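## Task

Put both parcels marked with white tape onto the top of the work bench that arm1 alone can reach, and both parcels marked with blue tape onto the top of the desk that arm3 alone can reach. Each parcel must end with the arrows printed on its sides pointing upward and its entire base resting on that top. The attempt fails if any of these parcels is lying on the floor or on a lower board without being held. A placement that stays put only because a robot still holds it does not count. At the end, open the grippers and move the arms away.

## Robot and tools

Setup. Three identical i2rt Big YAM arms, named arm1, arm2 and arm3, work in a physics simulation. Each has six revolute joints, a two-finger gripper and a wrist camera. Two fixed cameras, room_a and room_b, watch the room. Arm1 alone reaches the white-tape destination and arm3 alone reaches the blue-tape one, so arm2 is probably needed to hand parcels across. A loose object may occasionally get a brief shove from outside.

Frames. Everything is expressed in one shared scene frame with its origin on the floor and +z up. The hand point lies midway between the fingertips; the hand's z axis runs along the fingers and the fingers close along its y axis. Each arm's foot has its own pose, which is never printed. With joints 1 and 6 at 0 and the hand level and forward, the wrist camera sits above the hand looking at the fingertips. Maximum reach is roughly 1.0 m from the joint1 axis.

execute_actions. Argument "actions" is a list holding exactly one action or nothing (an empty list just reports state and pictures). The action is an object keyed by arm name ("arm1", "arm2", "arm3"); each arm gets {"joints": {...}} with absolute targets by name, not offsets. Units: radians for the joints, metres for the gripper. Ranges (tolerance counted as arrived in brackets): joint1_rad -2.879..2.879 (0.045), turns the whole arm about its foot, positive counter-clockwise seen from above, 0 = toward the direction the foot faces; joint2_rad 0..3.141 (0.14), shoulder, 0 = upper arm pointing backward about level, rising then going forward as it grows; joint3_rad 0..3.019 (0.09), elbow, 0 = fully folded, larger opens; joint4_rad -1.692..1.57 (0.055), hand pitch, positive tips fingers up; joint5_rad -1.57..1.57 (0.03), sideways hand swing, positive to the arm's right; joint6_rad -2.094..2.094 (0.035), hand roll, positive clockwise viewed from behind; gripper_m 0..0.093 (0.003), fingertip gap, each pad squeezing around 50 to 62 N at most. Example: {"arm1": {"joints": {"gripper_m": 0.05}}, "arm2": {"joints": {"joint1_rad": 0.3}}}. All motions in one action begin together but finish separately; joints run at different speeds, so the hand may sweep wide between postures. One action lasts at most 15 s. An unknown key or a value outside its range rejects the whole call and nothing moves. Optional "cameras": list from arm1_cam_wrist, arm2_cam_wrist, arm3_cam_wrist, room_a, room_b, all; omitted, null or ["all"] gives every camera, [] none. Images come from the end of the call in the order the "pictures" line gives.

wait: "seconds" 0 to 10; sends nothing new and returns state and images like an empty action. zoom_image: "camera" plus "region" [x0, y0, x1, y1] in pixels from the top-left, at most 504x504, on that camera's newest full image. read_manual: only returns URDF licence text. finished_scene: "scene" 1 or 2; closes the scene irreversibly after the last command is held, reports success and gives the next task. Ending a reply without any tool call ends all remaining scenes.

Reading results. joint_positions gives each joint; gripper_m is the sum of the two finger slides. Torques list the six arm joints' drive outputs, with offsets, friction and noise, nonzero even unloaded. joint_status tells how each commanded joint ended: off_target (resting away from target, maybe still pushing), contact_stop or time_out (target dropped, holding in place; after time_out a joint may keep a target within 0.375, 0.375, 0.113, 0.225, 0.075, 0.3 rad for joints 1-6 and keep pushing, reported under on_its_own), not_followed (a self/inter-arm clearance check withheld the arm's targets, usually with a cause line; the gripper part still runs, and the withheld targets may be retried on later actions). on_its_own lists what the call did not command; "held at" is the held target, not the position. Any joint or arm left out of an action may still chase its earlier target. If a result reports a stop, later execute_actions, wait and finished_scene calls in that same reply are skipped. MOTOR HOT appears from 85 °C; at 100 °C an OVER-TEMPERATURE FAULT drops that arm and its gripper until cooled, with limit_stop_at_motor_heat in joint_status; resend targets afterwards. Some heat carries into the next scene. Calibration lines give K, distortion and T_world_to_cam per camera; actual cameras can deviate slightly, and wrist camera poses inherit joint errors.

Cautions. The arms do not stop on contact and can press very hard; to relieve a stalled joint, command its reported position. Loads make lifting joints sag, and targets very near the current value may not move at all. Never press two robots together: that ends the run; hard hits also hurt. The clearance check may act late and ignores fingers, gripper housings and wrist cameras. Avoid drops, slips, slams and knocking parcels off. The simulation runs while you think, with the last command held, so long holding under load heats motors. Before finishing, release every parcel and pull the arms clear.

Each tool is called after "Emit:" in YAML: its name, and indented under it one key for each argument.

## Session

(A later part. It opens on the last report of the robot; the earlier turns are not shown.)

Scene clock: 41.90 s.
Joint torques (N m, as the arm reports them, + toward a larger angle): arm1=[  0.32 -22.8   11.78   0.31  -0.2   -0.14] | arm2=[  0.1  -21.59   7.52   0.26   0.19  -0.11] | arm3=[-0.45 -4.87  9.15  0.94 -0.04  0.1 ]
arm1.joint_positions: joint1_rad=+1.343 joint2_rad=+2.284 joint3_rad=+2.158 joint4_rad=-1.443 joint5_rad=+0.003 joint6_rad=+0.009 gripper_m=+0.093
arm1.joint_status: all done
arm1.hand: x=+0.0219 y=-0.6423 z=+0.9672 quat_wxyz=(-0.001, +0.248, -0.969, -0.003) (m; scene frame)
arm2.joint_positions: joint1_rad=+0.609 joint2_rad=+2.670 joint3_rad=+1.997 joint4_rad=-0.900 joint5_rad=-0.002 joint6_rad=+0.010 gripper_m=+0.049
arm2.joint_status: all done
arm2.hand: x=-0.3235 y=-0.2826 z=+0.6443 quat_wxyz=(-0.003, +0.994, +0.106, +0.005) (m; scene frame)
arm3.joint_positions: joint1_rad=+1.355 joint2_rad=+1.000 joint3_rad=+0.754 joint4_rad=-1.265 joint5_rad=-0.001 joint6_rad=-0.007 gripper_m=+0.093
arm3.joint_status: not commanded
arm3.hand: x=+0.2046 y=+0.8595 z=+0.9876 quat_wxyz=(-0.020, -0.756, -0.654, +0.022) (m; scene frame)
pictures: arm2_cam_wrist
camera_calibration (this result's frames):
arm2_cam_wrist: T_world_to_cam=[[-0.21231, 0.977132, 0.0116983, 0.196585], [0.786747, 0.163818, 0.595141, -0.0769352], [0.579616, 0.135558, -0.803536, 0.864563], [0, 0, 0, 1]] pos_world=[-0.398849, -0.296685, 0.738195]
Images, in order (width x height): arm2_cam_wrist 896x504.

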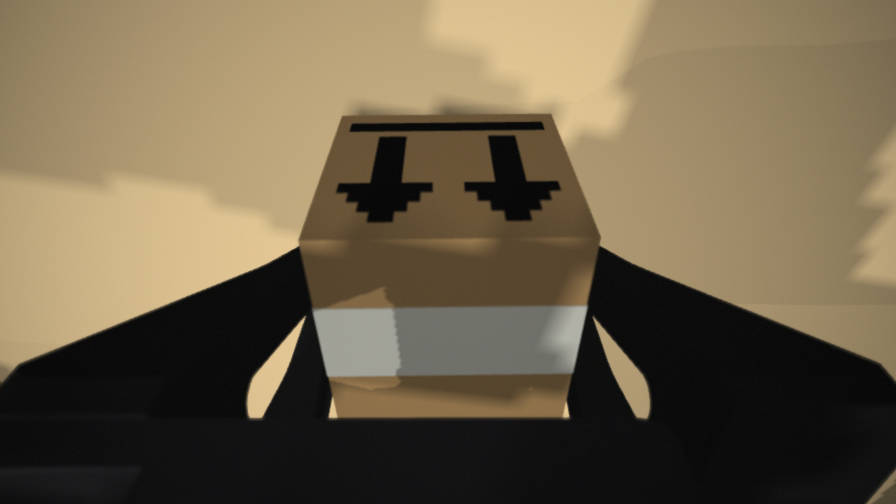

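Emit:
execute_actions:
  actions:
    - {"arm1": {"joints": {"joint2_rad": 2.795, "joint3_rad": 2.30, "joint4_rad": -1.383}}, "arm2": {"joints": {"gripper_m": 0.093}}}
  cameras: ["arm1_cam_wrist", "arm2_cam_wrist"]

Scene clock: 43.50 s.
Joint torques (N m, as the arm reports them, + toward a larger angle): arm1=[  0.26 -25.99   8.81   0.17   0.03  -0.12] | arm2=[ -0.04 -21.35   7.52   0.28   0.19  -0.11] | arm3=[-0.45 -4.94  9.16  0.94 -0.03  0.1 ]
arm1.joint_positions: joint1_rad=+1.343 joint2_rad=+2.801 joint3_rad=+2.274 joint4_rad=-1.390 joint5_rad=-0.002 joint6_rad=+0.007 gripper_m=+0.093
arm1.joint_status: all done
arm1.hand: x=-0.0250 y=-0.6649 z=+0.6579 quat_wxyz=(+0.167, +0.246, -0.954, +0.039) (m; scene frame)
arm2.joint_positions: joint1_rad=+0.609 joint2_rad=+2.670 joint3_rad=+1.997 joint4_rad=-0.900 joint5_rad=-0.002 joint6_rad=+0.010 gripper_m=+0.093
arm2.joint_status: all done
arm2.hand: x=-0.3235 y=-0.2826 z=+0.6443 quat_wxyz=(-0.003, +0.994, +0.106, +0.005) (m; scene frame)
arm3.joint_positions: joint1_rad=+1.355 joint2_rad=+1.000 joint3_rad=+0.754 joint4_rad=-1.265 joint5_rad=-0.001 joint6_rad=-0.007 gripper_m=+0.093
arm3.joint_status: not commanded
arm3.hand: x=+0.2046 y=+0.8595 z=+0.9876 quat_wxyz=(-0.020, -0.756, -0.654, +0.022) (m; scene frame)
pictures: arm1_cam_wrist, arm2_cam_wrist
camera_calibration (this result's frames):
arm1_cam_wrist: T_world_to_cam=[[0.473018, -0.881046, -0.00342632, -0.572709], [-0.496961, -0.270016, 0.824695, -0.731353], [-0.727519, -0.388393, -0.565568, 0.217274], [0, 0, 0, 1]] pos_world=[0.0655188, -0.617673, 0.724063]
arm2_cam_wrist: T_world_to_cam=[[-0.21231, 0.977132, 0.0116983, 0.196585], [0.786747, 0.163818, 0.595141, -0.0769352], [0.579616, 0.135558, -0.803536, 0.864563], [0, 0, 0, 1]] pos_world=[-0.398849, -0.296685, 0.738195]
Images, in order (width x height): arm1_cam_wrist 896x504, arm2_cam_wrist 896x504.

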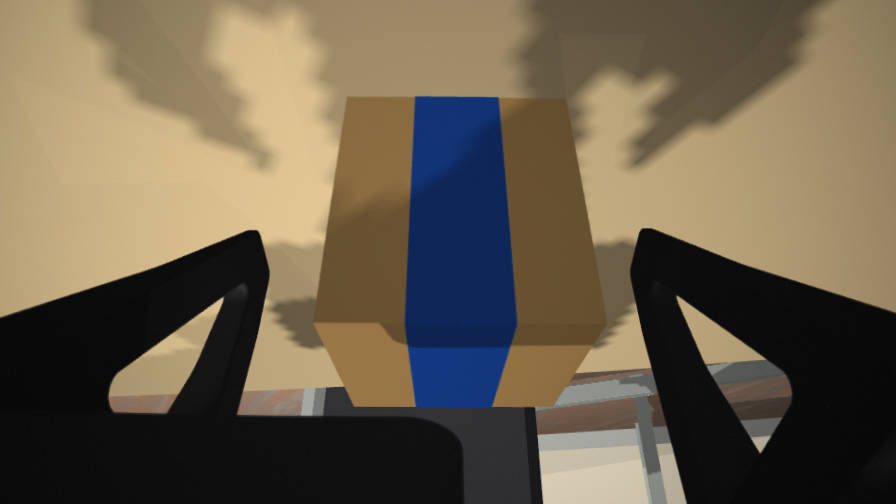

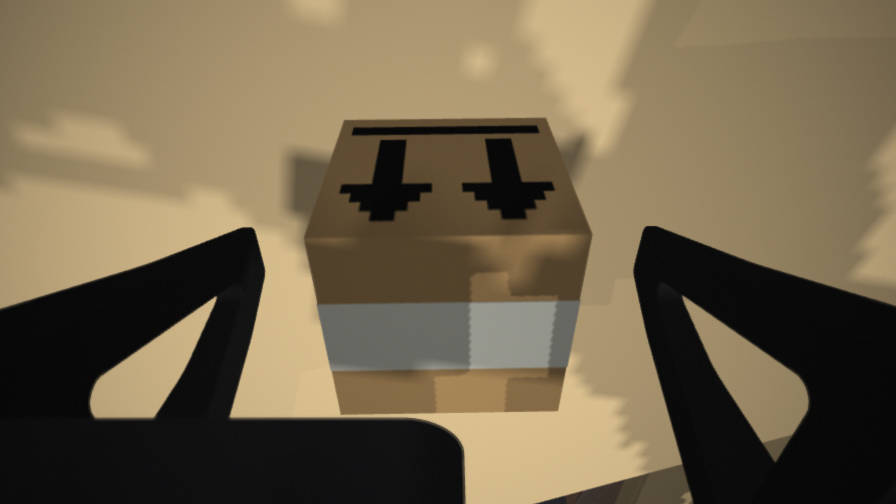

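Emit:
execute_actions:
  actions:
    - {"arm1": {"joints": {"gripper_m": 0.03}}, "arm2": {"joints": {"joint2_rad": 2.40, "joint3_rad": 1.92, "joint4_rad": -1.08}}}
  cameras: []

Scene clock: 45.13 s.
Joint torques (N m, as the arm reports them, + toward a larger angle): arm1=[  0.37 -26.04   8.74   0.2    0.01  -0.12] | arm2=[  0.07 -19.15   7.59  -0.33   0.2   -0.12] | arm3=[-0.43 -4.9   9.16  0.94 -0.03  0.1 ]
arm1.joint_positions: joint1_rad=+1.343 joint2_rad=+2.801 joint3_rad=+2.274 joint4_rad=-1.390 joint5_rad=-0.002 joint6_rad=+0.007 gripper_m=+0.049
arm1.joint_status: gripper_m off_target (ended at +0.049, target +0.030)
arm1.hand: x=-0.0250 y=-0.6649 z=+0.6579 quat_wxyz=(+0.167, +0.246, -0.954, +0.039) (m; scene frame)
arm2.joint_positions: joint1_rad=+0.609 joint2_rad=+2.391 joint3_rad=+1.908 joint4_rad=-1.071 joint5_rad=-0.002 joint6_rad=+0.010 gripper_m=+0.093
arm2.joint_status: all done
arm2.hand: x=-0.3238 y=-0.2836 z=+0.8015 quat_wxyz=(-0.002, +0.994, +0.106, -0.003) (m; scene frame)
arm3.joint_positions: joint1_rad=+1.355 joint2_rad=+1.000 joint3_rad=+0.754 joint4_rad=-1.265 joint5_rad=-0.001 joint6_rad=-0.007 gripper_m=+0.093
arm3.joint_status: not commanded
arm3.hand: x=+0.2046 y=+0.8595 z=+0.9876 quat_wxyz=(-0.020, -0.756, -0.654, +0.022) (m; scene frame)
pictures: none
No camera images: the call's "cameras" was empty. Leave "cameras" out to get every camera's image.

Emit:
execute_actions:
  actions:
    - {"arm1": {"joints": {"joint2_rad": 2.25, "joint3_rad": 1.18, "joint4_rad": 1.178}}, "arm2": {"joints": {"joint6_rad": 1.16}}}
  cameras: ["arm1_cam_wrist", "arm2_cam_wrist"]

Scene clock: 47.93 s.
Joint torques (N m, as the arm reports them, + toward a larger angle): arm1=[  0.33 -19.83   6.29   2.57  -0.01  -0.13] | arm2=[  0.07 -19.36   7.52  -0.39   0.27   0.15] | arm3=[-0.47 -4.88  9.15  0.95 -0.04  0.1 ]
arm1.joint_positions: joint1_rad=+1.343 joint2_rad=+2.252 joint3_rad=+1.166 joint4_rad=+1.162 joint5_rad=-0.002 joint6_rad=+0.007 gripper_m=+0.049
arm1.joint_status: all done
arm1.hand: x=+0.0528 y=-0.6238 z=+0.9509 quat_wxyz=(-0.709, +0.167, -0.658, -0.191) (m; scene frame)
arm2.joint_positions: joint1_rad=+0.609 joint2_rad=+2.391 joint3_rad=+1.908 joint4_rad=-1.071 joint5_rad=-0.002 joint6_rad=+1.149 gripper_m=+0.093
arm2.joint_status: all done
arm2.hand: x=-0.3238 y=-0.2836 z=+0.8015 quat_wxyz=(+0.001, +0.895, -0.447, -0.004) (m; scene frame)
arm3.joint_positions: joint1_rad=+1.355 joint2_rad=+1.000 joint3_rad=+0.754 joint4_rad=-1.265 joint5_rad=-0.001 joint6_rad=-0.007 gripper_m=+0.093
arm3.joint_status: not commanded
arm3.hand: x=+0.2046 y=+0.8595 z=+0.9876 quat_wxyz=(-0.020, -0.756, -0.654, +0.022) (m; scene frame)
pictures: arm1_cam_wrist, arm2_cam_wrist
camera_calibration (this result's frames):
arm1_cam_wrist: T_world_to_cam=[[0.491398, -0.870568, -0.025308, -0.545981], [-0.463933, -0.237057, -0.853563, 0.691542], [0.737085, 0.43118, -0.520375, 0.846505], [0, 0, 0, 1]] pos_world=[-0.0348225, -0.676374, 1.01696]
arm2_cam_wrist: T_world_to_cam=[[0.798973, 0.601359, 0.00326917, 0.423313], [0.48797, -0.651481, 0.580911, -0.486557], [0.351466, -0.462537, -0.813961, 0.756053], [0, 0, 0, 1]] pos_world=[-0.366517, -0.221843, 0.896659]
Images, in order (width x height): arm1_cam_wrist 896x504, arm2_cam_wrist 896x504.

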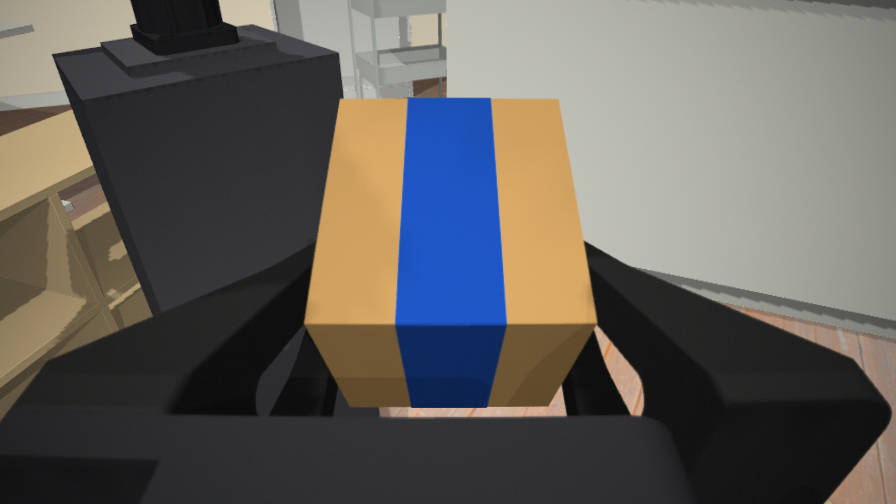

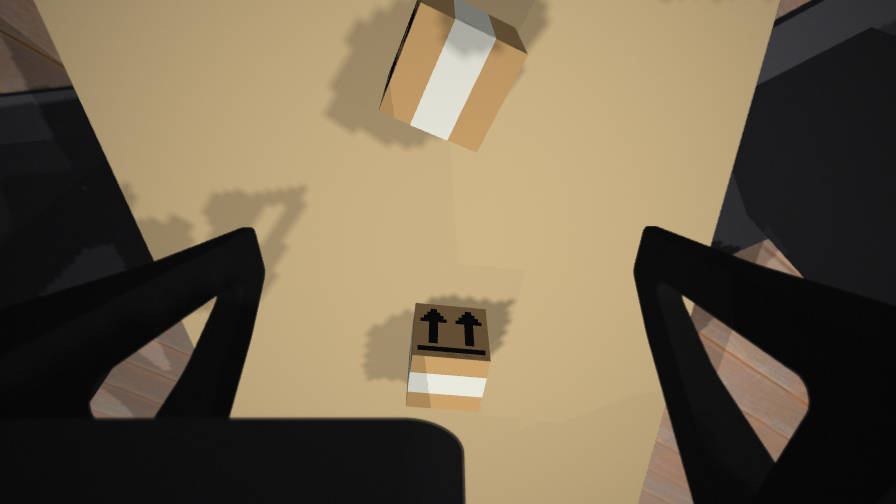

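Emit:
execute_actions:
  actions:
    - {"arm1": {"joints": {"joint1_rad": 1.25, "joint2_rad": 2.675, "joint3_rad": 1.18, "joint4_rad": 1.178}}, "arm2": {"joints": {"joint1_rad": 0.905, "joint3_rad": 2.2, "joint4_rad": -1.33, "joint6_rad": 0.0}}}
  cameras: ["arm1_cam_wrist", "room_b"]

Emit:
zoom_image:
  camera: "room_b"
  region: [380, 250, 450, 310]

Scene clock: 50.87 s.
Joint torques (N m, as the arm reports them, + toward a larger angle): arm1=[  0.93 -19.62   2.49   2.23   0.    -0.11] | arm2=[ -0.24 -19.49   9.61  -0.35   0.14  -0.12] | arm3=[-0.41 -4.94  9.15  0.93 -0.04  0.1 ]
arm1.joint_positions: joint1_rad=+1.242 joint2_rad=+2.691 joint3_rad=+1.168 joint4_rad=+1.171 joint5_rad=-0.001 joint6_rad=+0.006 gripper_m=+0.049
arm1.joint_status: all done
arm1.hand: x=-0.0020 y=-0.7260 z=+0.6560 quat_wxyz=(-0.560, +0.162, -0.803, -0.122) (m; scene frame)
arm2.joint_positions: joint1_rad=+0.906 joint2_rad=+2.391 joint3_rad=+2.168 joint4_rad=-1.320 joint5_rad=-0.001 joint6_rad=+0.011 gripper_m=+0.093
arm2.joint_status: all done
arm2.hand: x=-0.2833 y=-0.4922 z=+0.8938 quat_wxyz=(+0.001, +0.968, +0.251, -0.009) (m; scene frame)
arm3.joint_positions: joint1_rad=+1.355 joint2_rad=+1.000 joint3_rad=+0.754 joint4_rad=-1.265 joint5_rad=-0.001 joint6_rad=-0.007 gripper_m=+0.093
arm3.joint_status: not commanded
arm3.hand: x=+0.2046 y=+0.8595 z=+0.9876 quat_wxyz=(-0.020, -0.756, -0.654, +0.022) (m; scene frame)
pictures: arm1_cam_wrist, room_b
camera_calibration (this result's frames):
arm1_cam_wrist: T_world_to_cam=[[0.394114, -0.918729, -0.0247341, -0.650976], [-0.766455, -0.313702, -0.56048, 0.141659], [0.50717, 0.23985, -0.827799, 0.839759], [0, 0, 0, 1]] pos_world=[-0.0607665, -0.755048, 0.758447]
Images, in order (width x height): arm1_cam_wrist 896x504, room_b 896x504.

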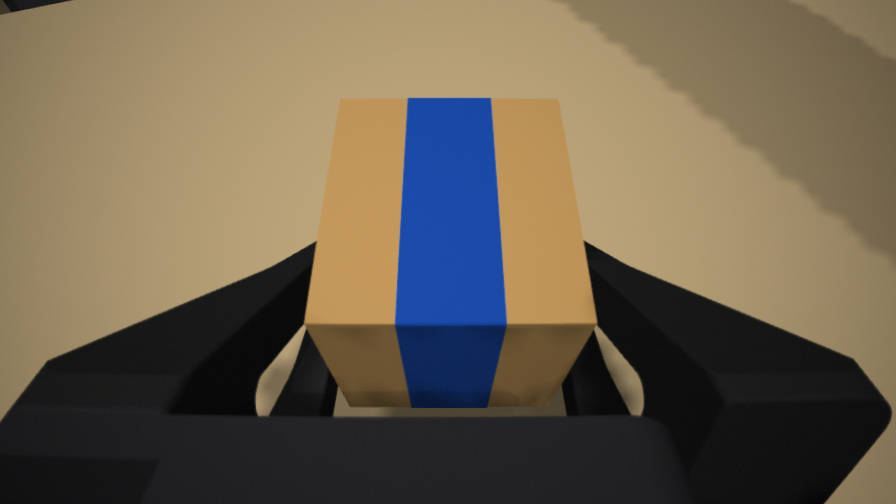

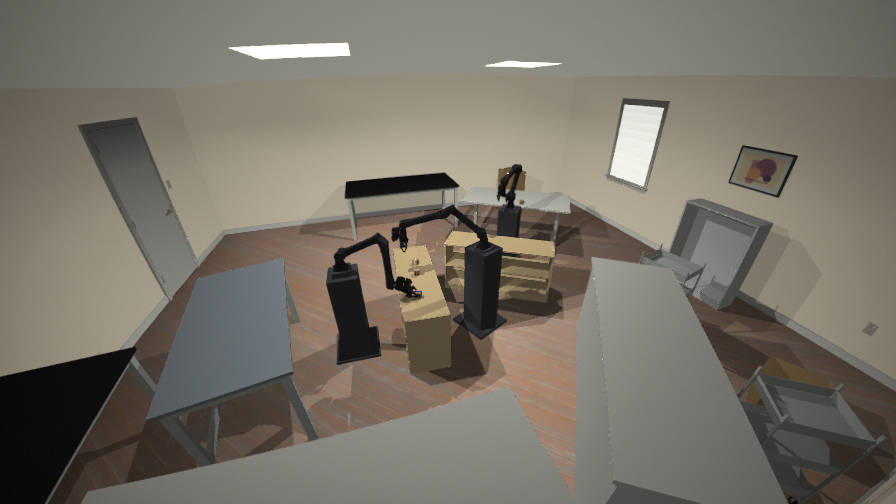

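Region (380, 250, 450, 310) of room_b's 896x504 image, scaled by 7.200, with more detail than that image has; it fills the top 432 rows of this view, and the rest is white.

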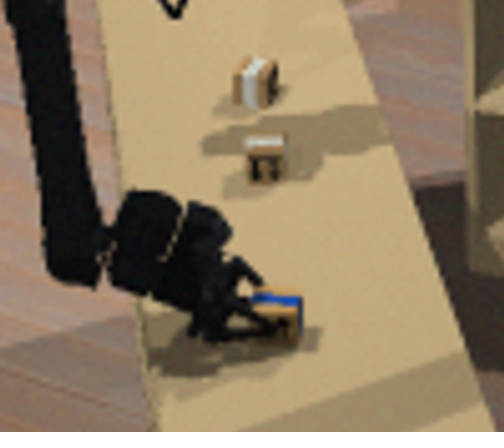

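Release arm1; arm2 descends on the upside-down parcel.

Emit:
execute_actions:
  actions:
    - {"arm1": {"joints": {"gripper_m": 0.093}}, "arm2": {"joints": {"joint2_rad": 2.778, "joint3_rad": 2.215, "joint4_rad": -1.33}}}
  cameras: ["arm1_cam_wrist", "arm2_cam_wrist"]

Scene clock: 52.27 s.
Joint torques (N m, as the arm reports them, + toward a larger angle): arm1=[  0.96 -19.87   2.5    2.25   0.    -0.11] | arm2=[ -0.31 -21.43   7.02  -0.38   0.22  -0.08] | arm3=[-0.39 -4.87  9.15  0.93 -0.04  0.1 ]
arm1.joint_positions: joint1_rad=+1.242 joint2_rad=+2.691 joint3_rad=+1.168 joint4_rad=+1.171 joint5_rad=-0.001 joint6_rad=+0.006 gripper_m=+0.093
arm1.joint_status: all done
arm1.hand: x=-0.0020 y=-0.7260 z=+0.6560 quat_wxyz=(-0.560, +0.162, -0.803, -0.122) (m; scene frame)
arm2.joint_positions: joint1_rad=+0.902 joint2_rad=+2.782 joint3_rad=+2.199 joint4_rad=-1.338 joint5_rad=-0.002 joint6_rad=+0.007 gripper_m=+0.093
arm2.joint_status: all done
arm2.hand: x=-0.2039 y=-0.4440 z=+0.6445 quat_wxyz=(-0.047, +0.952, +0.247, +0.174) (m; scene frame)
arm3.joint_positions: joint1_rad=+1.355 joint2_rad=+1.000 joint3_rad=+0.754 joint4_rad=-1.265 joint5_rad=-0.001 joint6_rad=-0.007 gripper_m=+0.093
arm3.joint_status: not commanded
arm3.hand: x=+0.2046 y=+0.8595 z=+0.9876 quat_wxyz=(-0.020, -0.756, -0.654, +0.022) (m; scene frame)
pictures: arm1_cam_wrist, arm2_cam_wrist
camera_calibration (this result's frames):
arm1_cam_wrist: T_world_to_cam=[[0.394114, -0.918729, -0.0247341, -0.650976], [-0.766455, -0.313702, -0.56048, 0.141659], [0.50717, 0.23985, -0.827799, 0.839759], [0, 0, 0, 1]] pos_world=[-0.0607665, -0.755048, 0.758447]
arm2_cam_wrist: T_world_to_cam=[[-0.489993, 0.871675, 0.00944524, 0.277763], [0.48377, 0.262895, 0.834777, -0.316902], [0.725171, 0.413604, -0.550507, 0.807354], [0, 0, 0, 1]] pos_world=[-0.29606, -0.492732, 0.706373]
Images, in order (width x height): arm1_cam_wrist 896x504, arm2_cam_wrist 896x504.

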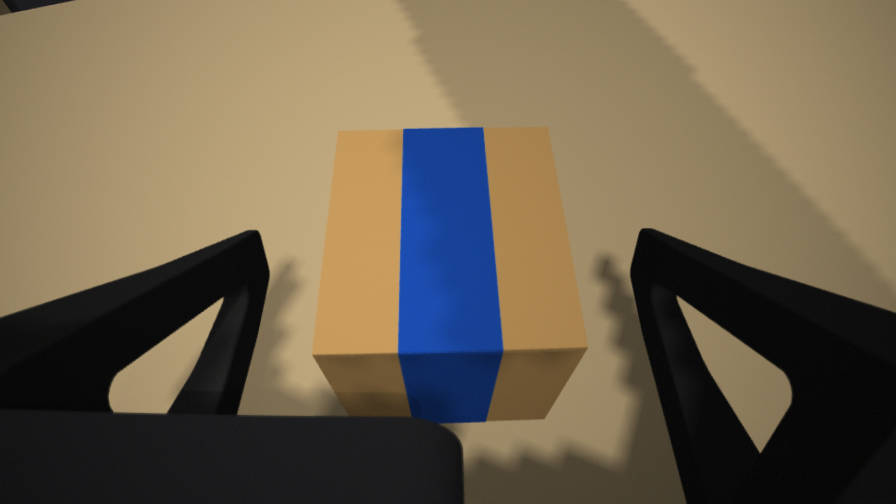

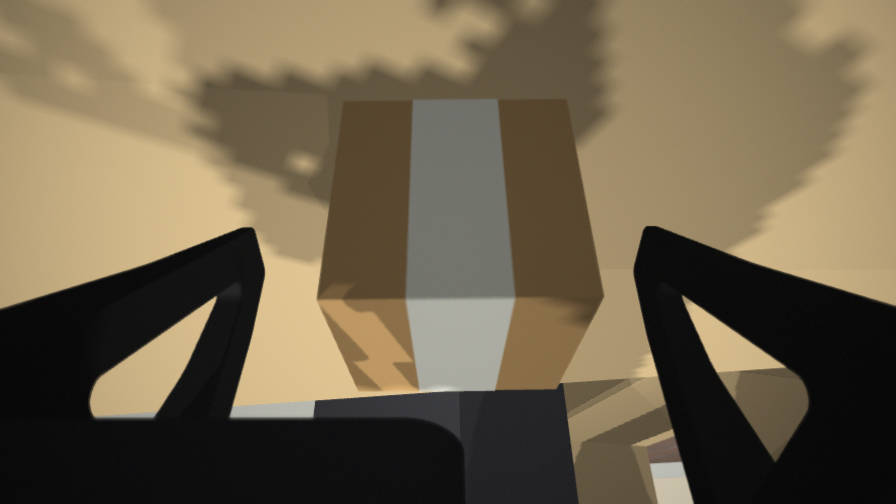

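Emit:
execute_actions:
  actions:
    - {"arm1": {"joints": {"joint2_rad": 2.3, "joint3_rad": 1.17, "joint4_rad": 0.8}}, "arm2": {"joints": {"gripper_m": 0.03}}}
  cameras: []

Scene clock: 53.80 s.
Joint torques (N m, as the arm reports them, + toward a larger angle): arm1=[  0.99 -16.87   5.47   1.71   0.01  -0.11] | arm2=[ -0.22 -21.26   6.9   -0.37   0.19  -0.08] | arm3=[-0.42 -4.9   9.14  0.93 -0.04  0.1 ]
arm1.joint_positions: joint1_rad=+1.242 joint2_rad=+2.266 joint3_rad=+1.166 joint4_rad=+0.808 joint5_rad=-0.001 joint6_rad=+0.006 gripper_m=+0.093
arm1.joint_status: all done
arm1.hand: x=+0.0756 y=-0.6940 z=+0.8547 quat_wxyz=(-0.583, +0.159, -0.786, -0.127) (m; scene frame)
arm2.joint_positions: joint1_rad=+0.902 joint2_rad=+2.782 joint3_rad=+2.199 joint4_rad=-1.338 joint5_rad=-0.002 joint6_rad=+0.007 gripper_m=+0.049
arm2.joint_status: gripper_m off_target (ended at +0.049, target +0.030)
arm2.hand: x=-0.2040 y=-0.4439 z=+0.6445 quat_wxyz=(-0.047, +0.952, +0.247, +0.174) (m; scene frame)
arm3.joint_positions: joint1_rad=+1.355 joint2_rad=+1.000 joint3_rad=+0.754 joint4_rad=-1.265 joint5_rad=-0.001 joint6_rad=-0.007 gripper_m=+0.093
arm3.joint_status: not commanded
arm3.hand: x=+0.2046 y=+0.8595 z=+0.9876 quat_wxyz=(-0.020, -0.756, -0.654, +0.022) (m; scene frame)
pictures: none
No camera images: the call's "cameras" was empty. Leave "cameras" out to get every camera's image.

Emit:
execute_actions:
  actions:
    - {"arm1": {"joints": {"joint2_rad": 1.3, "joint3_rad": 0.95, "joint4_rad": -1.2}}, "arm2": {"joints": {"joint2_rad": 2.25, "joint3_rad": 1.17, "joint4_rad": 1.17}}}
  cameras: ["arm2_cam_wrist"]

Scene clock: 56.37 s.
Joint torques (N m, as the arm reports them, + toward a larger angle): arm1=[ 0.94 -9.05  8.52  0.33  0.01 -0.11] | arm2=[ -0.14 -16.98   5.73   2.4    0.17  -0.08] | arm3=[-0.47 -4.96  9.16  0.95 -0.03  0.1 ]
arm1.joint_positions: joint1_rad=+1.242 joint2_rad=+1.304 joint3_rad=+0.945 joint4_rad=-1.193 joint5_rad=-0.001 joint6_rad=+0.006 gripper_m=+0.093
arm1.joint_status: all done
arm1.hand: x=-0.2688 y=-0.8449 z=+1.0216 quat_wxyz=(-0.009, +0.200, -0.980, -0.006) (m; scene frame)
arm2.joint_positions: joint1_rad=+0.902 joint2_rad=+2.259 joint3_rad=+1.155 joint4_rad=+1.147 joint5_rad=-0.002 joint6_rad=+0.007 gripper_m=+0.049
arm2.joint_status: all done
arm2.hand: x=-0.2917 y=-0.4945 z=+0.9338 quat_wxyz=(+0.185, +0.673, +0.176, -0.694) (m; scene frame)
arm3.joint_positions: joint1_rad=+1.355 joint2_rad=+1.000 joint3_rad=+0.754 joint4_rad=-1.265 joint5_rad=-0.001 joint6_rad=-0.007 gripper_m=+0.093
arm3.joint_status: not commanded
arm3.hand: x=+0.2046 y=+0.8595 z=+0.9876 quat_wxyz=(-0.020, -0.756, -0.654, +0.022) (m; scene frame)
pictures: arm2_cam_wrist
camera_calibration (this result's frames):
arm2_cam_wrist: T_world_to_cam=[[-0.48824, 0.872702, -0.00358399, 0.28919], [0.490174, 0.270829, -0.828481, 1.05632], [-0.722046, -0.406255, -0.560005, 0.232483], [0, 0, 0, 1]] pos_world=[-0.208724, -0.444012, 1.00637]
Images, in order (width x height): arm2_cam_wrist 896x504.

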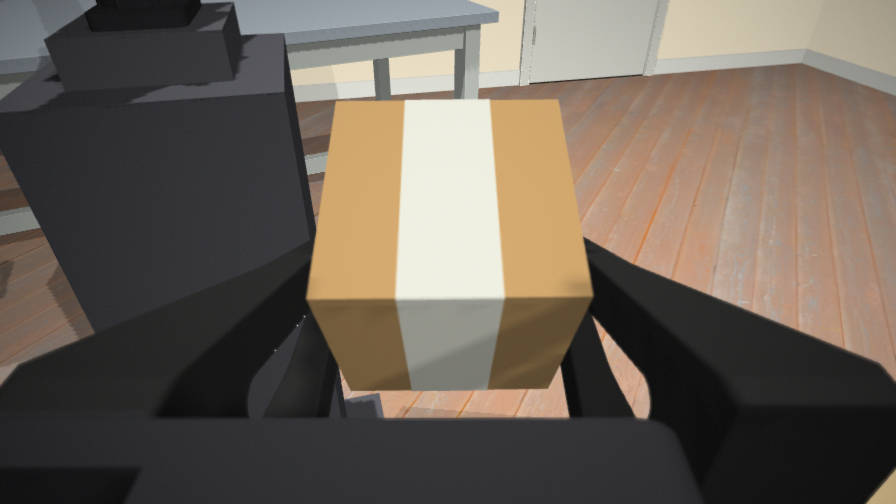

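Emit:
execute_actions:
  actions:
    - {"arm1": {"joints": {"joint1_rad": 2.044, "joint2_rad": 2.66, "joint3_rad": 2.37, "joint4_rad": -1.242, "joint6_rad": -0.58}}, "arm2": {"joints": {"joint1_rad": 1.133, "joint2_rad": 2.71, "joint3_rad": 1.165, "joint4_rad": 1.23}}}
  cameras: ["arm1_cam_wrist", "arm2_cam_wrist", "room_a"]

Scene clock: 58.67 s.
Joint torques (N m, as the arm reports them, + toward a larger angle): arm1=[ -0.35 -25.65  11.06   0.41  -0.09  -0.13] | arm2=[  0.09 -16.38   1.98   1.26   0.16  -0.08] | arm3=[-0.43 -4.86  9.17  0.93 -0.04  0.1 ]
arm1.joint_positions: joint1_rad=+2.049 joint2_rad=+2.647 joint3_rad=+2.333 joint4_rad=-1.237 joint5_rad=+0.000 joint6_rad=-0.571 gripper_m=+0.093
arm1.joint_status: all done
arm1.hand: x=-0.3279 y=-0.2741 z=+0.7781 quat_wxyz=(-0.011, +0.779, -0.627, -0.006) (m; scene frame)
arm2.joint_positions: joint1_rad=+1.127 joint2_rad=+2.727 joint3_rad=+1.156 joint4_rad=+1.238 joint5_rad=-0.001 joint6_rad=+0.007 gripper_m=+0.049
arm2.joint_status: all done
arm2.hand: x=-0.1159 y=-0.5549 z=+0.6441 quat_wxyz=(+0.211, +0.763, +0.293, -0.536) (m; scene frame)
arm3.joint_positions: joint1_rad=+1.355 joint2_rad=+1.000 joint3_rad=+0.754 joint4_rad=-1.265 joint5_rad=-0.001 joint6_rad=-0.007 gripper_m=+0.093
arm3.joint_status: not commanded
arm3.hand: x=+0.2046 y=+0.8595 z=+0.9876 quat_wxyz=(-0.020, -0.756, -0.654, +0.022) (m; scene frame)
pictures: arm1_cam_wrist, arm2_cam_wrist, room_a
camera_calibration (this result's frames):
arm1_cam_wrist: T_world_to_cam=[[0.979085, 0.203284, 0.00819415, 0.369384], [0.163153, -0.808586, 0.565305, -0.604766], [0.121543, -0.552145, -0.824841, 0.651997], [0, 0, 0, 1]] pos_world=[-0.342235, -0.204098, 0.876645]
arm2_cam_wrist: T_world_to_cam=[[-0.668764, 0.743466, -0.00349732, 0.333973], [0.614784, 0.550354, -0.564935, 0.746241], [-0.418085, -0.379958, -0.825128, 0.393197], [0, 0, 0, 1]] pos_world=[-0.0710378, -0.509596, 0.747183]
Images, in order (width x height): arm1_cam_wrist 896x504, arm2_cam_wrist 896x504, room_a 896x504.

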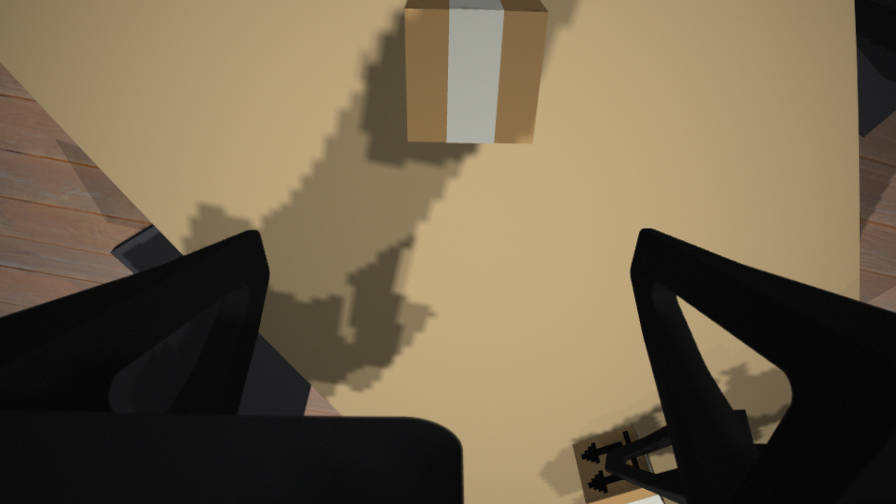

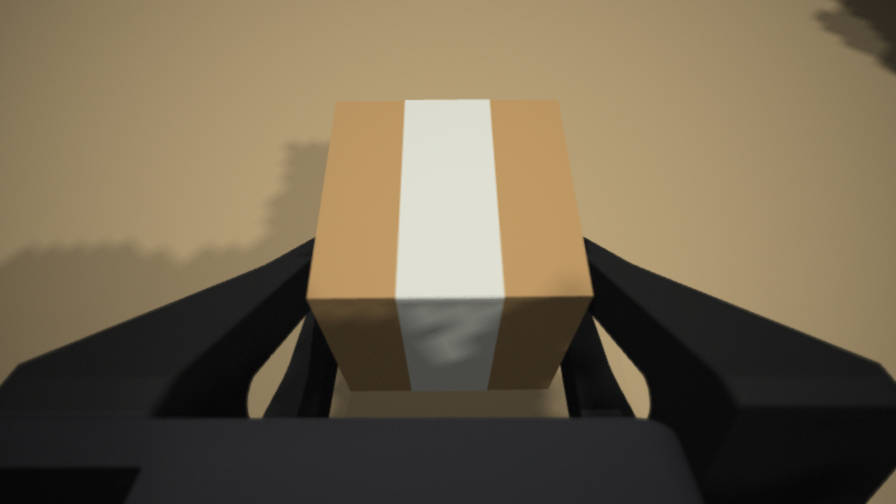

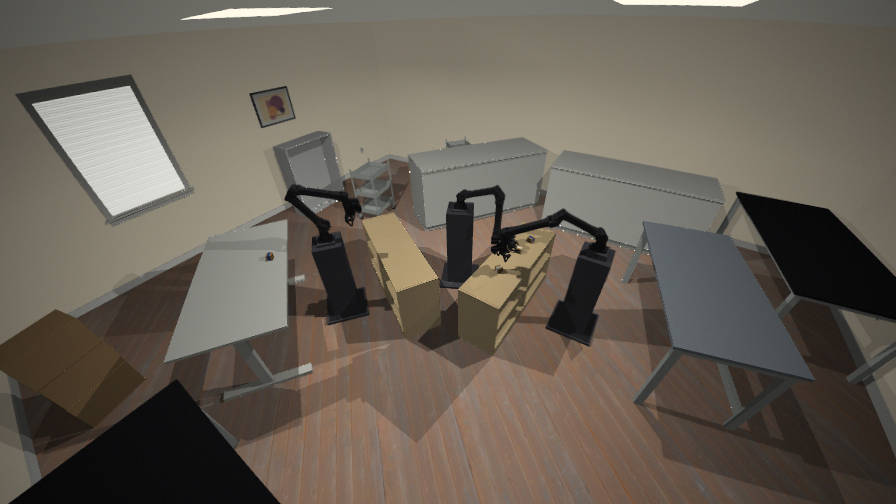

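Emit:
execute_actions:
  actions:
    - {"arm1": {"joints": {"joint1_rad": 2.047, "joint2_rad": 2.805, "joint3_rad": 2.335, "joint4_rad": -0.925}}, "arm2": {"joints": {"gripper_m": 0.093}}}
  cameras: ["arm1_cam_wrist", "arm2_cam_wrist"]

Scene clock: 60.63 s.
Joint torques (N m, as the arm reports them, + toward a larger angle): arm1=[  0.17 -26.65   8.52   1.15  -0.11  -0.14] | arm2=[  0.16 -16.1    2.03   1.26   0.17  -0.09] | arm3=[-0.46 -4.92  9.15  0.93 -0.04  0.1 ]
arm1.joint_positions: joint1_rad=+2.049 joint2_rad=+2.795 joint3_rad=+2.326 joint4_rad=-0.932 joint5_rad=+0.000 joint6_rad=-0.571 gripper_m=+0.093
arm1.joint_status: all done
arm1.hand: x=-0.3184 y=-0.2469 z=+0.6726 quat_wxyz=(-0.082, +0.776, -0.624, -0.030) (m; scene frame)
arm2.joint_positions: joint1_rad=+1.127 joint2_rad=+2.724 joint3_rad=+1.156 joint4_rad=+1.238 joint5_rad=-0.001 joint6_rad=+0.007 gripper_m=+0.093
arm2.joint_status: all done
arm2.hand: x=-0.1168 y=-0.5557 z=+0.6459 quat_wxyz=(+0.211, +0.762, +0.293, -0.537) (m; scene frame)
arm3.joint_positions: joint1_rad=+1.355 joint2_rad=+1.000 joint3_rad=+0.754 joint4_rad=-1.265 joint5_rad=-0.001 joint6_rad=-0.007 gripper_m=+0.093
arm3.joint_status: not commanded
arm3.hand: x=+0.2046 y=+0.8595 z=+0.9876 quat_wxyz=(-0.020, -0.756, -0.654, +0.022) (m; scene frame)
pictures: arm1_cam_wrist, arm2_cam_wrist
camera_calibration (this result's frames):
arm1_cam_wrist: T_world_to_cam=[[0.976637, 0.19609, 0.0879191, 0.299269], [0.13607, -0.88093, 0.453263, -0.475823], [0.166331, -0.43071, -0.88703, 0.664865], [0, 0, 0, 1]] pos_world=[-0.33812, -0.191487, 0.779117]
arm2_cam_wrist: T_world_to_cam=[[-0.668772, 0.743459, -0.00352153, 0.333999], [0.613508, 0.549188, -0.56745, 0.74906], [-0.419942, -0.381655, -0.8234, 0.391787], [0, 0, 0, 1]] pos_world=[-0.0716577, -0.510162, 0.748828]
Images, in order (width x height): arm1_cam_wrist 896x504, arm2_cam_wrist 896x504.

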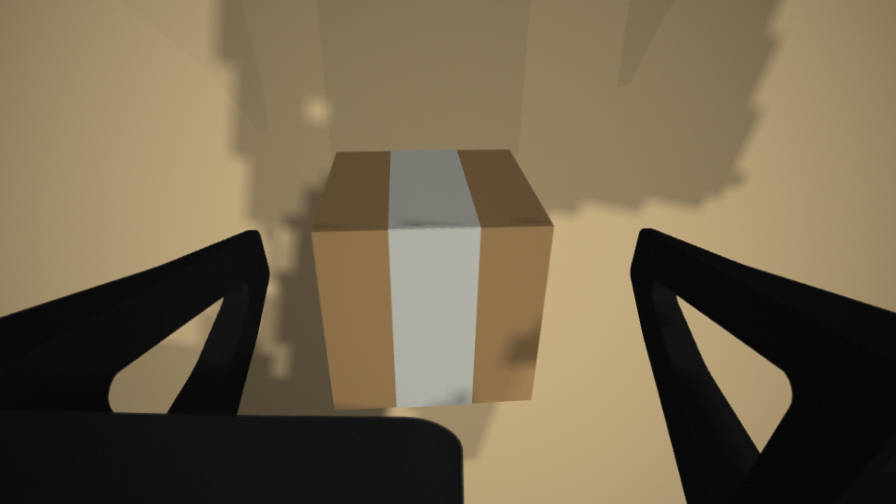

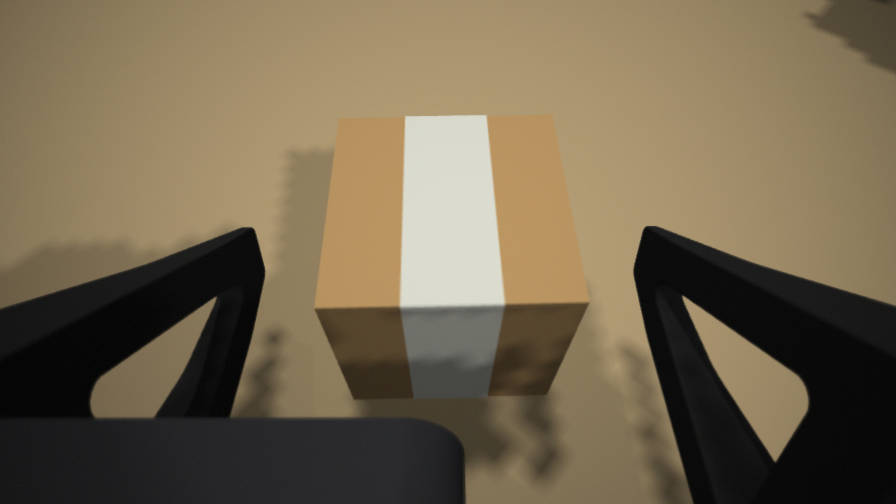

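Emit:
execute_actions:
  actions:
    - {"arm1": {"joints": {"joint3_rad": 2.295}}, "arm2": {"joints": {"joint2_rad": 2.1, "joint3_rad": 1.2, "joint4_rad": -0.3}}}
  cameras: []

Scene clock: 63.03 s.
Joint torques (N m, as the arm reports them, + toward a larger angle): arm1=[  0.07 -26.15   7.61   1.03  -0.11  -0.13] | arm2=[  0.15 -15.21   5.36   0.28   0.17  -0.09] | arm3=[-0.51 -4.93  9.16  0.94 -0.03  0.1 ]
arm1.joint_positions: joint1_rad=+2.049 joint2_rad=+2.795 joint3_rad=+2.297 joint4_rad=-0.931 joint5_rad=+0.000 joint6_rad=-0.571 gripper_m=+0.093
arm1.joint_status: all done
arm1.hand: x=-0.3226 y=-0.2581 z=+0.6617 quat_wxyz=(-0.069, +0.777, -0.625, -0.026) (m; scene frame)
arm2.joint_positions: joint1_rad=+1.127 joint2_rad=+2.097 joint3_rad=+1.199 joint4_rad=-0.290 joint5_rad=-0.001 joint6_rad=+0.007 gripper_m=+0.093
arm2.joint_status: all done
arm2.hand: x=-0.0965 y=-0.5371 z=+0.7826 quat_wxyz=(+0.068, +0.917, +0.352, -0.171) (m; scene frame)
arm3.joint_positions: joint1_rad=+1.355 joint2_rad=+1.000 joint3_rad=+0.754 joint4_rad=-1.265 joint5_rad=-0.001 joint6_rad=-0.007 gripper_m=+0.093
arm3.joint_status: not commanded
arm3.hand: x=+0.2046 y=+0.8595 z=+0.9876 quat_wxyz=(-0.020, -0.756, -0.654, +0.022) (m; scene frame)
pictures: none
No camera images: the call's "cameras" was empty. Leave "cameras" out to get every camera's image.

Emit:
execute_actions:
  actions:
    - {"arm1": {"joints": {"gripper_m": 0.03}}, "arm2": {"joints": {"joint1_rad": 1.425, "joint2_rad": 2.3, "joint3_rad": 1.96, "joint4_rad": -1.2, "joint6_rad": -0.95}}}
  cameras: ["arm1_cam_wrist", "arm2_cam_wrist"]

Scene clock: 65.10 s.
Joint torques (N m, as the arm reports them, + toward a larger angle): arm1=[  0.22 -26.05   7.63   1.04  -0.1   -0.12] | arm2=[ -0.56 -18.28   9.27  -0.37   0.1   -0.15] | arm3=[-0.41 -4.93  9.17  0.93 -0.04  0.1 ]
arm1.joint_positions: joint1_rad=+2.049 joint2_rad=+2.795 joint3_rad=+2.297 joint4_rad=-0.931 joint5_rad=-0.001 joint6_rad=-0.572 gripper_m=+0.049
arm1.joint_status: gripper_m off_target (ended at +0.049, target +0.030)
arm1.hand: x=-0.3227 y=-0.2581 z=+0.6617 quat_wxyz=(-0.069, +0.777, -0.625, -0.026) (m; scene frame)
arm2.joint_positions: joint1_rad=+1.420 joint2_rad=+2.285 joint3_rad=+1.932 joint4_rad=-1.190 joint5_rad=-0.001 joint6_rad=-0.938 gripper_m=+0.093
arm2.joint_status: all done
arm2.hand: x=-0.0055 y=-0.7226 z=+0.8799 quat_wxyz=(+0.003, +0.552, +0.834, -0.009) (m; scene frame)
arm3.joint_positions: joint1_rad=+1.355 joint2_rad=+1.000 joint3_rad=+0.754 joint4_rad=-1.265 joint5_rad=-0.001 joint6_rad=-0.007 gripper_m=+0.093
arm3.joint_status: not commanded
arm3.hand: x=+0.2046 y=+0.8595 z=+0.9876 quat_wxyz=(-0.020, -0.756, -0.654, +0.022) (m; scene frame)
pictures: arm1_cam_wrist, arm2_cam_wrist
camera_calibration (this result's frames):
arm1_cam_wrist: T_world_to_cam=[[0.977254, 0.199146, 0.0729055, 0.317498], [0.141562, -0.868552, 0.474951, -0.489495], [0.157907, -0.453827, -0.876987, 0.635729], [0, 0, 0, 1]] pos_world=[-0.341368, -0.199869, 0.766865]
arm2_cam_wrist: T_world_to_cam=[[-0.920036, -0.391376, 0.0189169, -0.307876], [-0.310378, 0.757395, 0.574472, 0.0458541], [-0.239162, 0.522664, -0.818306, 1.21746], [0, 0, 0, 1]] pos_world=[0.0221446, -0.791546, 0.975735]
Images, in order (width x height): arm1_cam_wrist 896x504, arm2_cam_wrist 896x504.

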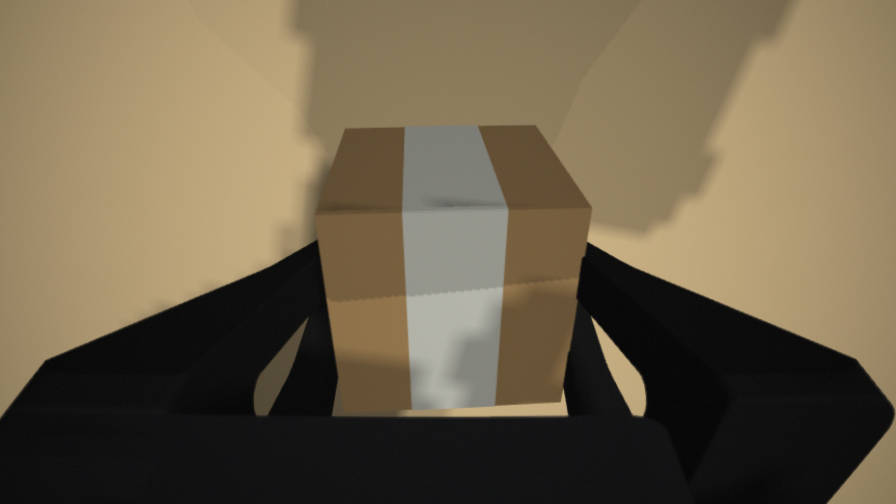

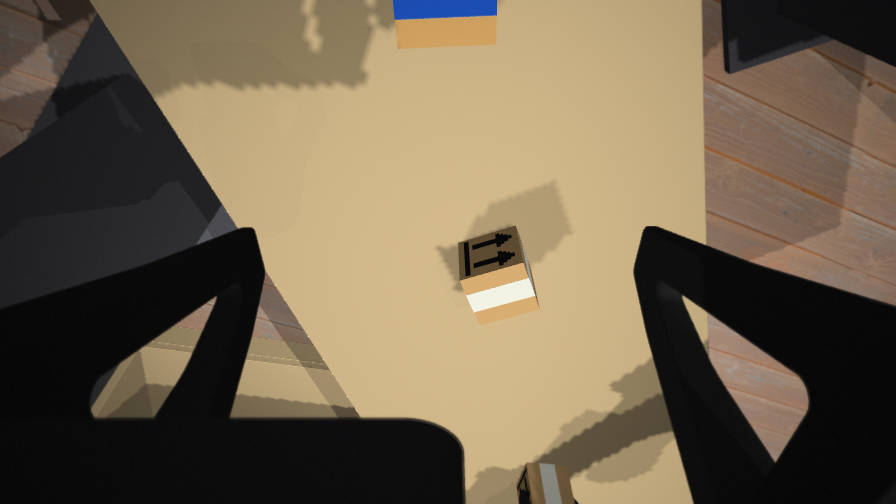

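Emit:
execute_actions:
  actions:
    - {"arm1": {"joints": {"joint1_rad": 1.85, "joint2_rad": 1.35, "joint3_rad": 0.95, "joint4_rad": -1.05}}, "arm2": {"joints": {"joint1_rad": 1.445, "joint2_rad": 2.57, "joint3_rad": 2.065, "joint4_rad": -1.03}}}
  cameras: ["arm2_cam_wrist"]

Scene clock: 67.40 s.
Joint torques (N m, as the arm reports them, + toward a larger angle): arm1=[  0.18 -10.17   8.44   0.7   -0.19  -0.13] | arm2=[ -0.11 -21.34   7.97   0.31   0.09  -0.13] | arm3=[-0.43 -4.84  9.16  0.93 -0.04  0.1 ]
arm1.joint_positions: joint1_rad=+1.850 joint2_rad=+1.360 joint3_rad=+0.946 joint4_rad=-1.048 joint5_rad=+0.002 joint6_rad=-0.573 gripper_m=+0.049
arm1.joint_status: all done
arm1.hand: x=-0.3868 y=-0.6564 z=+1.0063 quat_wxyz=(-0.054, +0.713, -0.699, -0.015) (m; scene frame)
arm2.joint_positions: joint1_rad=+1.444 joint2_rad=+2.576 joint3_rad=+2.045 joint4_rad=-1.039 joint5_rad=-0.001 joint6_rad=-0.939 gripper_m=+0.093
arm2.joint_status: all done
arm2.hand: x=-0.0002 y=-0.7480 z=+0.7221 quat_wxyz=(+0.002, +0.542, +0.841, +0.005) (m; scene frame)
arm3.joint_positions: joint1_rad=+1.355 joint2_rad=+1.000 joint3_rad=+0.754 joint4_rad=-1.265 joint5_rad=-0.001 joint6_rad=-0.007 gripper_m=+0.093
arm3.joint_status: not commanded
arm3.hand: x=+0.2046 y=+0.8595 z=+0.9876 quat_wxyz=(-0.020, -0.756, -0.654, +0.022) (m; scene frame)
pictures: arm2_cam_wrist
camera_calibration (this result's frames):
arm2_cam_wrist: T_world_to_cam=[[-0.910117, -0.414338, -0.00334656, -0.31101], [-0.337071, 0.73565, 0.58754, 0.131625], [-0.240978, 0.535858, -0.809188, 1.10615], [0, 0, 0, 1]] pos_world=[0.0278693, -0.818432, 0.816708]
Images, in order (width x height): arm2_cam_wrist 896x504.

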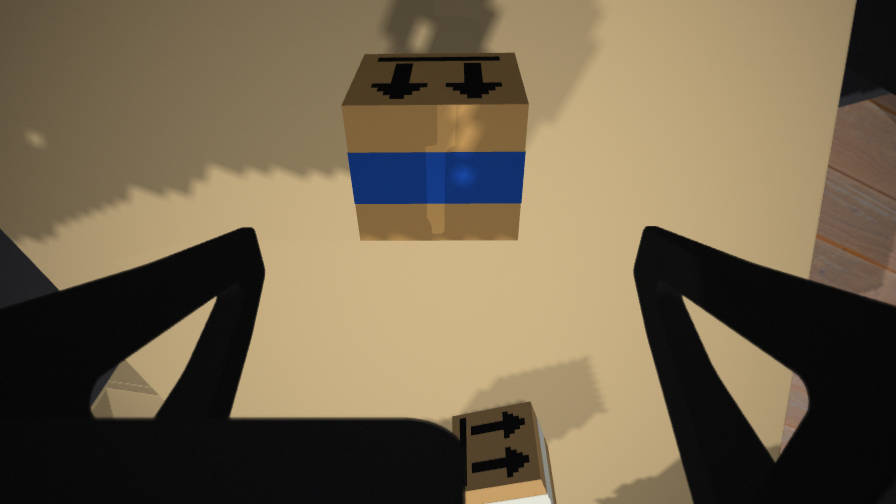

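Emit:
execute_actions:
  actions:
    - {"arm1": {"joints": {"joint1_rad": 0.55}}, "arm2": {"joints": {"joint2_rad": 2.712, "joint3_rad": 2.12, "joint4_rad": -0.948}}}
  cameras: ["arm2_cam_wrist"]

Scene clock: 69.43 s.
Joint torques (N m, as the arm reports them, + toward a larger angle): arm1=[ -0.08 -10.48   8.37   0.66  -0.17  -0.12] | arm2=[ -0.03 -21.65   7.74   0.25   0.09  -0.13] | arm3=[-0.45 -4.9   9.15  0.95 -0.03  0.1 ]
arm1.joint_positions: joint1_rad=+0.555 joint2_rad=+1.360 joint3_rad=+0.946 joint4_rad=-1.048 joint5_rad=+0.001 joint6_rad=-0.573 gripper_m=+0.049
arm1.joint_status: all done
arm1.hand: x=-0.2194 y=-1.0899 z=+1.0028 quat_wxyz=(-0.048, +0.147, -0.988, +0.019) (m; scene frame)
arm2.joint_positions: joint1_rad=+1.444 joint2_rad=+2.721 joint3_rad=+2.097 joint4_rad=-0.955 joint5_rad=-0.001 joint6_rad=-0.939 gripper_m=+0.093
arm2.joint_status: all done
arm2.hand: x=+0.0028 y=-0.7431 z=+0.6388 quat_wxyz=(+0.002, +0.542, +0.841, +0.010) (m; scene frame)
arm3.joint_positions: joint1_rad=+1.355 joint2_rad=+1.000 joint3_rad=+0.754 joint4_rad=-1.265 joint5_rad=-0.001 joint6_rad=-0.007 gripper_m=+0.093
arm3.joint_status: not commanded
arm3.hand: x=+0.2046 y=+0.8595 z=+0.9876 quat_wxyz=(-0.020, -0.756, -0.654, +0.022) (m; scene frame)
pictures: arm2_cam_wrist
camera_calibration (this result's frames):
arm2_cam_wrist: T_world_to_cam=[[-0.910064, -0.414305, -0.0116672, -0.301149], [-0.340082, 0.730344, 0.592404, 0.171022], [-0.236915, 0.543093, -0.805557, 1.03992], [0, 0, 0, 1]] pos_world=[0.0304687, -0.814445, 0.732885]
Images, in order (width x height): arm2_cam_wrist 896x504.

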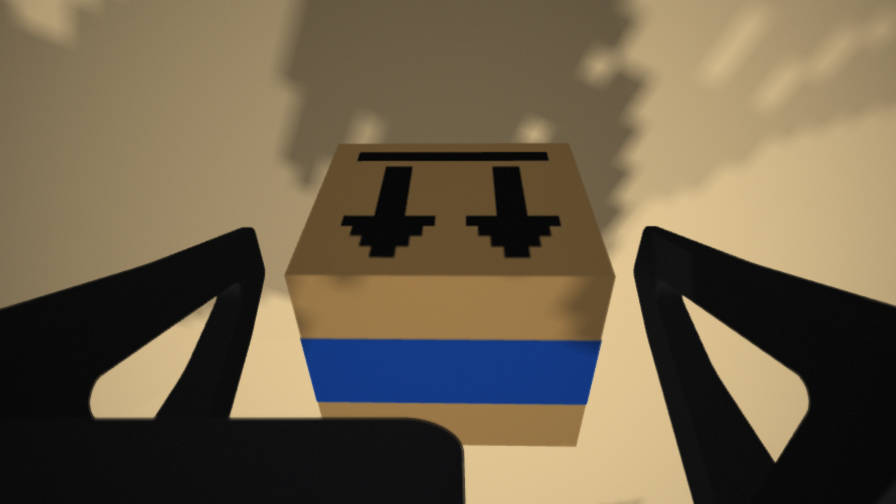

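Emit:
execute_actions:
  actions:
    - {"arm1": {"joints": {"joint1_rad": -1.3, "joint2_rad": 2.115, "joint3_rad": 1.72, "joint4_rad": -1.0}}, "arm2": {"joints": {"gripper_m": 0.03}}}
  cameras: []

Scene clock: 71.53 s.
Joint torques (N m, as the arm reports them, + toward a larger angle): arm1=[  0.08 -21.37  10.19   0.54  -0.19  -0.11] | arm2=[ -0.09 -21.9    7.71   0.22   0.09  -0.13] | arm3=[-0.45 -4.91  9.16  0.94 -0.04  0.1 ]
arm1.joint_positions: joint1_rad=-1.306 joint2_rad=+2.112 joint3_rad=+1.692 joint4_rad=-0.992 joint5_rad=+0.002 joint6_rad=-0.573 gripper_m=+0.049
arm1.joint_status: all done
arm1.hand: x=-0.9470 y=-1.5415 z=+0.9066 quat_wxyz=(-0.013, -0.703, -0.707, +0.076) (m; scene frame)
arm2.joint_positions: joint1_rad=+1.444 joint2_rad=+2.721 joint3_rad=+2.097 joint4_rad=-0.955 joint5_rad=-0.001 joint6_rad=-0.940 gripper_m=+0.055
arm2.joint_status: gripper_m off_target (ended at +0.055, target +0.030)
arm2.hand: x=+0.0028 y=-0.7431 z=+0.6388 quat_wxyz=(+0.002, +0.542, +0.841, +0.010) (m; scene frame)
arm3.joint_positions: joint1_rad=+1.355 joint2_rad=+1.000 joint3_rad=+0.754 joint4_rad=-1.265 joint5_rad=-0.001 joint6_rad=-0.007 gripper_m=+0.093
arm3.joint_status: not commanded
arm3.hand: x=+0.2046 y=+0.8595 z=+0.9876 quat_wxyz=(-0.020, -0.756, -0.654, +0.022) (m; scene frame)
pictures: none
No camera images: the call's "cameras" was empty. Leave "cameras" out to get every camera's image.

Emit:
execute_actions:
  actions:
    - {"arm1": {"joints": {"joint2_rad": 2.225, "joint3_rad": 1.655, "joint4_rad": -0.84}}, "arm2": {"joints": {"joint1_rad": -0.88, "joint2_rad": 2.38, "joint3_rad": 1.92, "joint4_rad": -1.10, "joint6_rad": -1.07}}}
  cameras: ["arm1_cam_wrist"]

Scene clock: 74.63 s.
Joint torques (N m, as the arm reports them, + toward a larger angle): arm1=[  0.6  -20.91   7.95   1.1   -0.18  -0.12] | arm2=[ -0.49 -19.82   6.64  -0.39   0.02  -0.12] | arm3=[-0.46 -4.87  9.15  0.94 -0.04  0.1 ]
arm1.joint_positions: joint1_rad=-1.306 joint2_rad=+2.212 joint3_rad=+1.648 joint4_rad=-0.848 joint5_rad=+0.002 joint6_rad=-0.573 gripper_m=+0.049
arm1.joint_status: all done
arm1.hand: x=-0.9482 y=-1.5425 z=+0.8313 quat_wxyz=(-0.013, -0.703, -0.707, +0.076) (m; scene frame)
arm2.joint_positions: joint1_rad=-0.874 joint2_rad=+2.378 joint3_rad=+1.924 joint4_rad=-1.089 joint5_rad=+0.001 joint6_rad=-1.059 gripper_m=+0.055
arm2.joint_status: all done
arm2.hand: x=+0.1362 y=+0.5271 z=+0.8262 quat_wxyz=(-0.017, +0.995, -0.101, -0.001) (m; scene frame)
arm3.joint_positions: joint1_rad=+1.355 joint2_rad=+1.000 joint3_rad=+0.754 joint4_rad=-1.265 joint5_rad=-0.001 joint6_rad=-0.007 gripper_m=+0.093
arm3.joint_status: not commanded
arm3.hand: x=+0.2046 y=+0.8595 z=+0.9876 quat_wxyz=(-0.020, -0.756, -0.654, +0.022) (m; scene frame)
pictures: arm1_cam_wrist
camera_calibration (this result's frames):
arm1_cam_wrist: T_world_to_cam=[[-0.996027, 0.0111674, 0.0883444, -1.00162], [0.0519957, 0.878346, 0.475189, 1.01237], [-0.0722903, 0.477895, -0.875437, 1.51795], [0, 0, 0, 1]] pos_world=[-0.940542, -1.60345, 0.936291]
Images, in order (width x height): arm1_cam_wrist 896x504.

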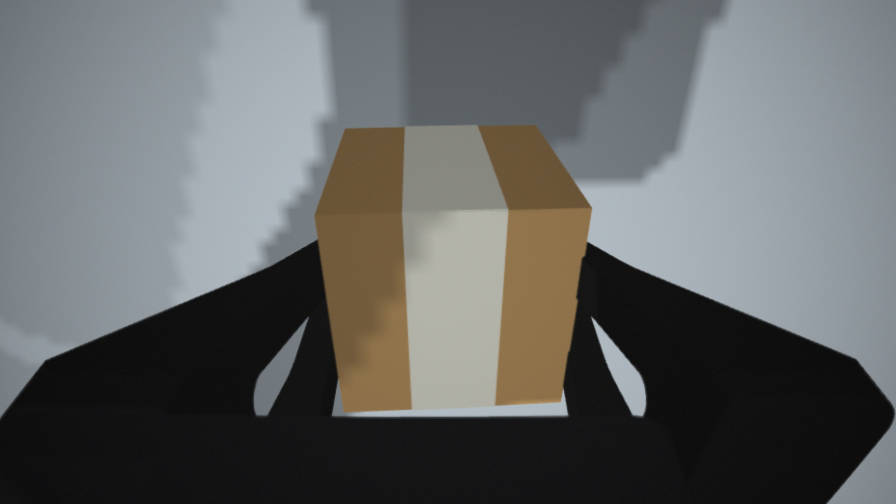

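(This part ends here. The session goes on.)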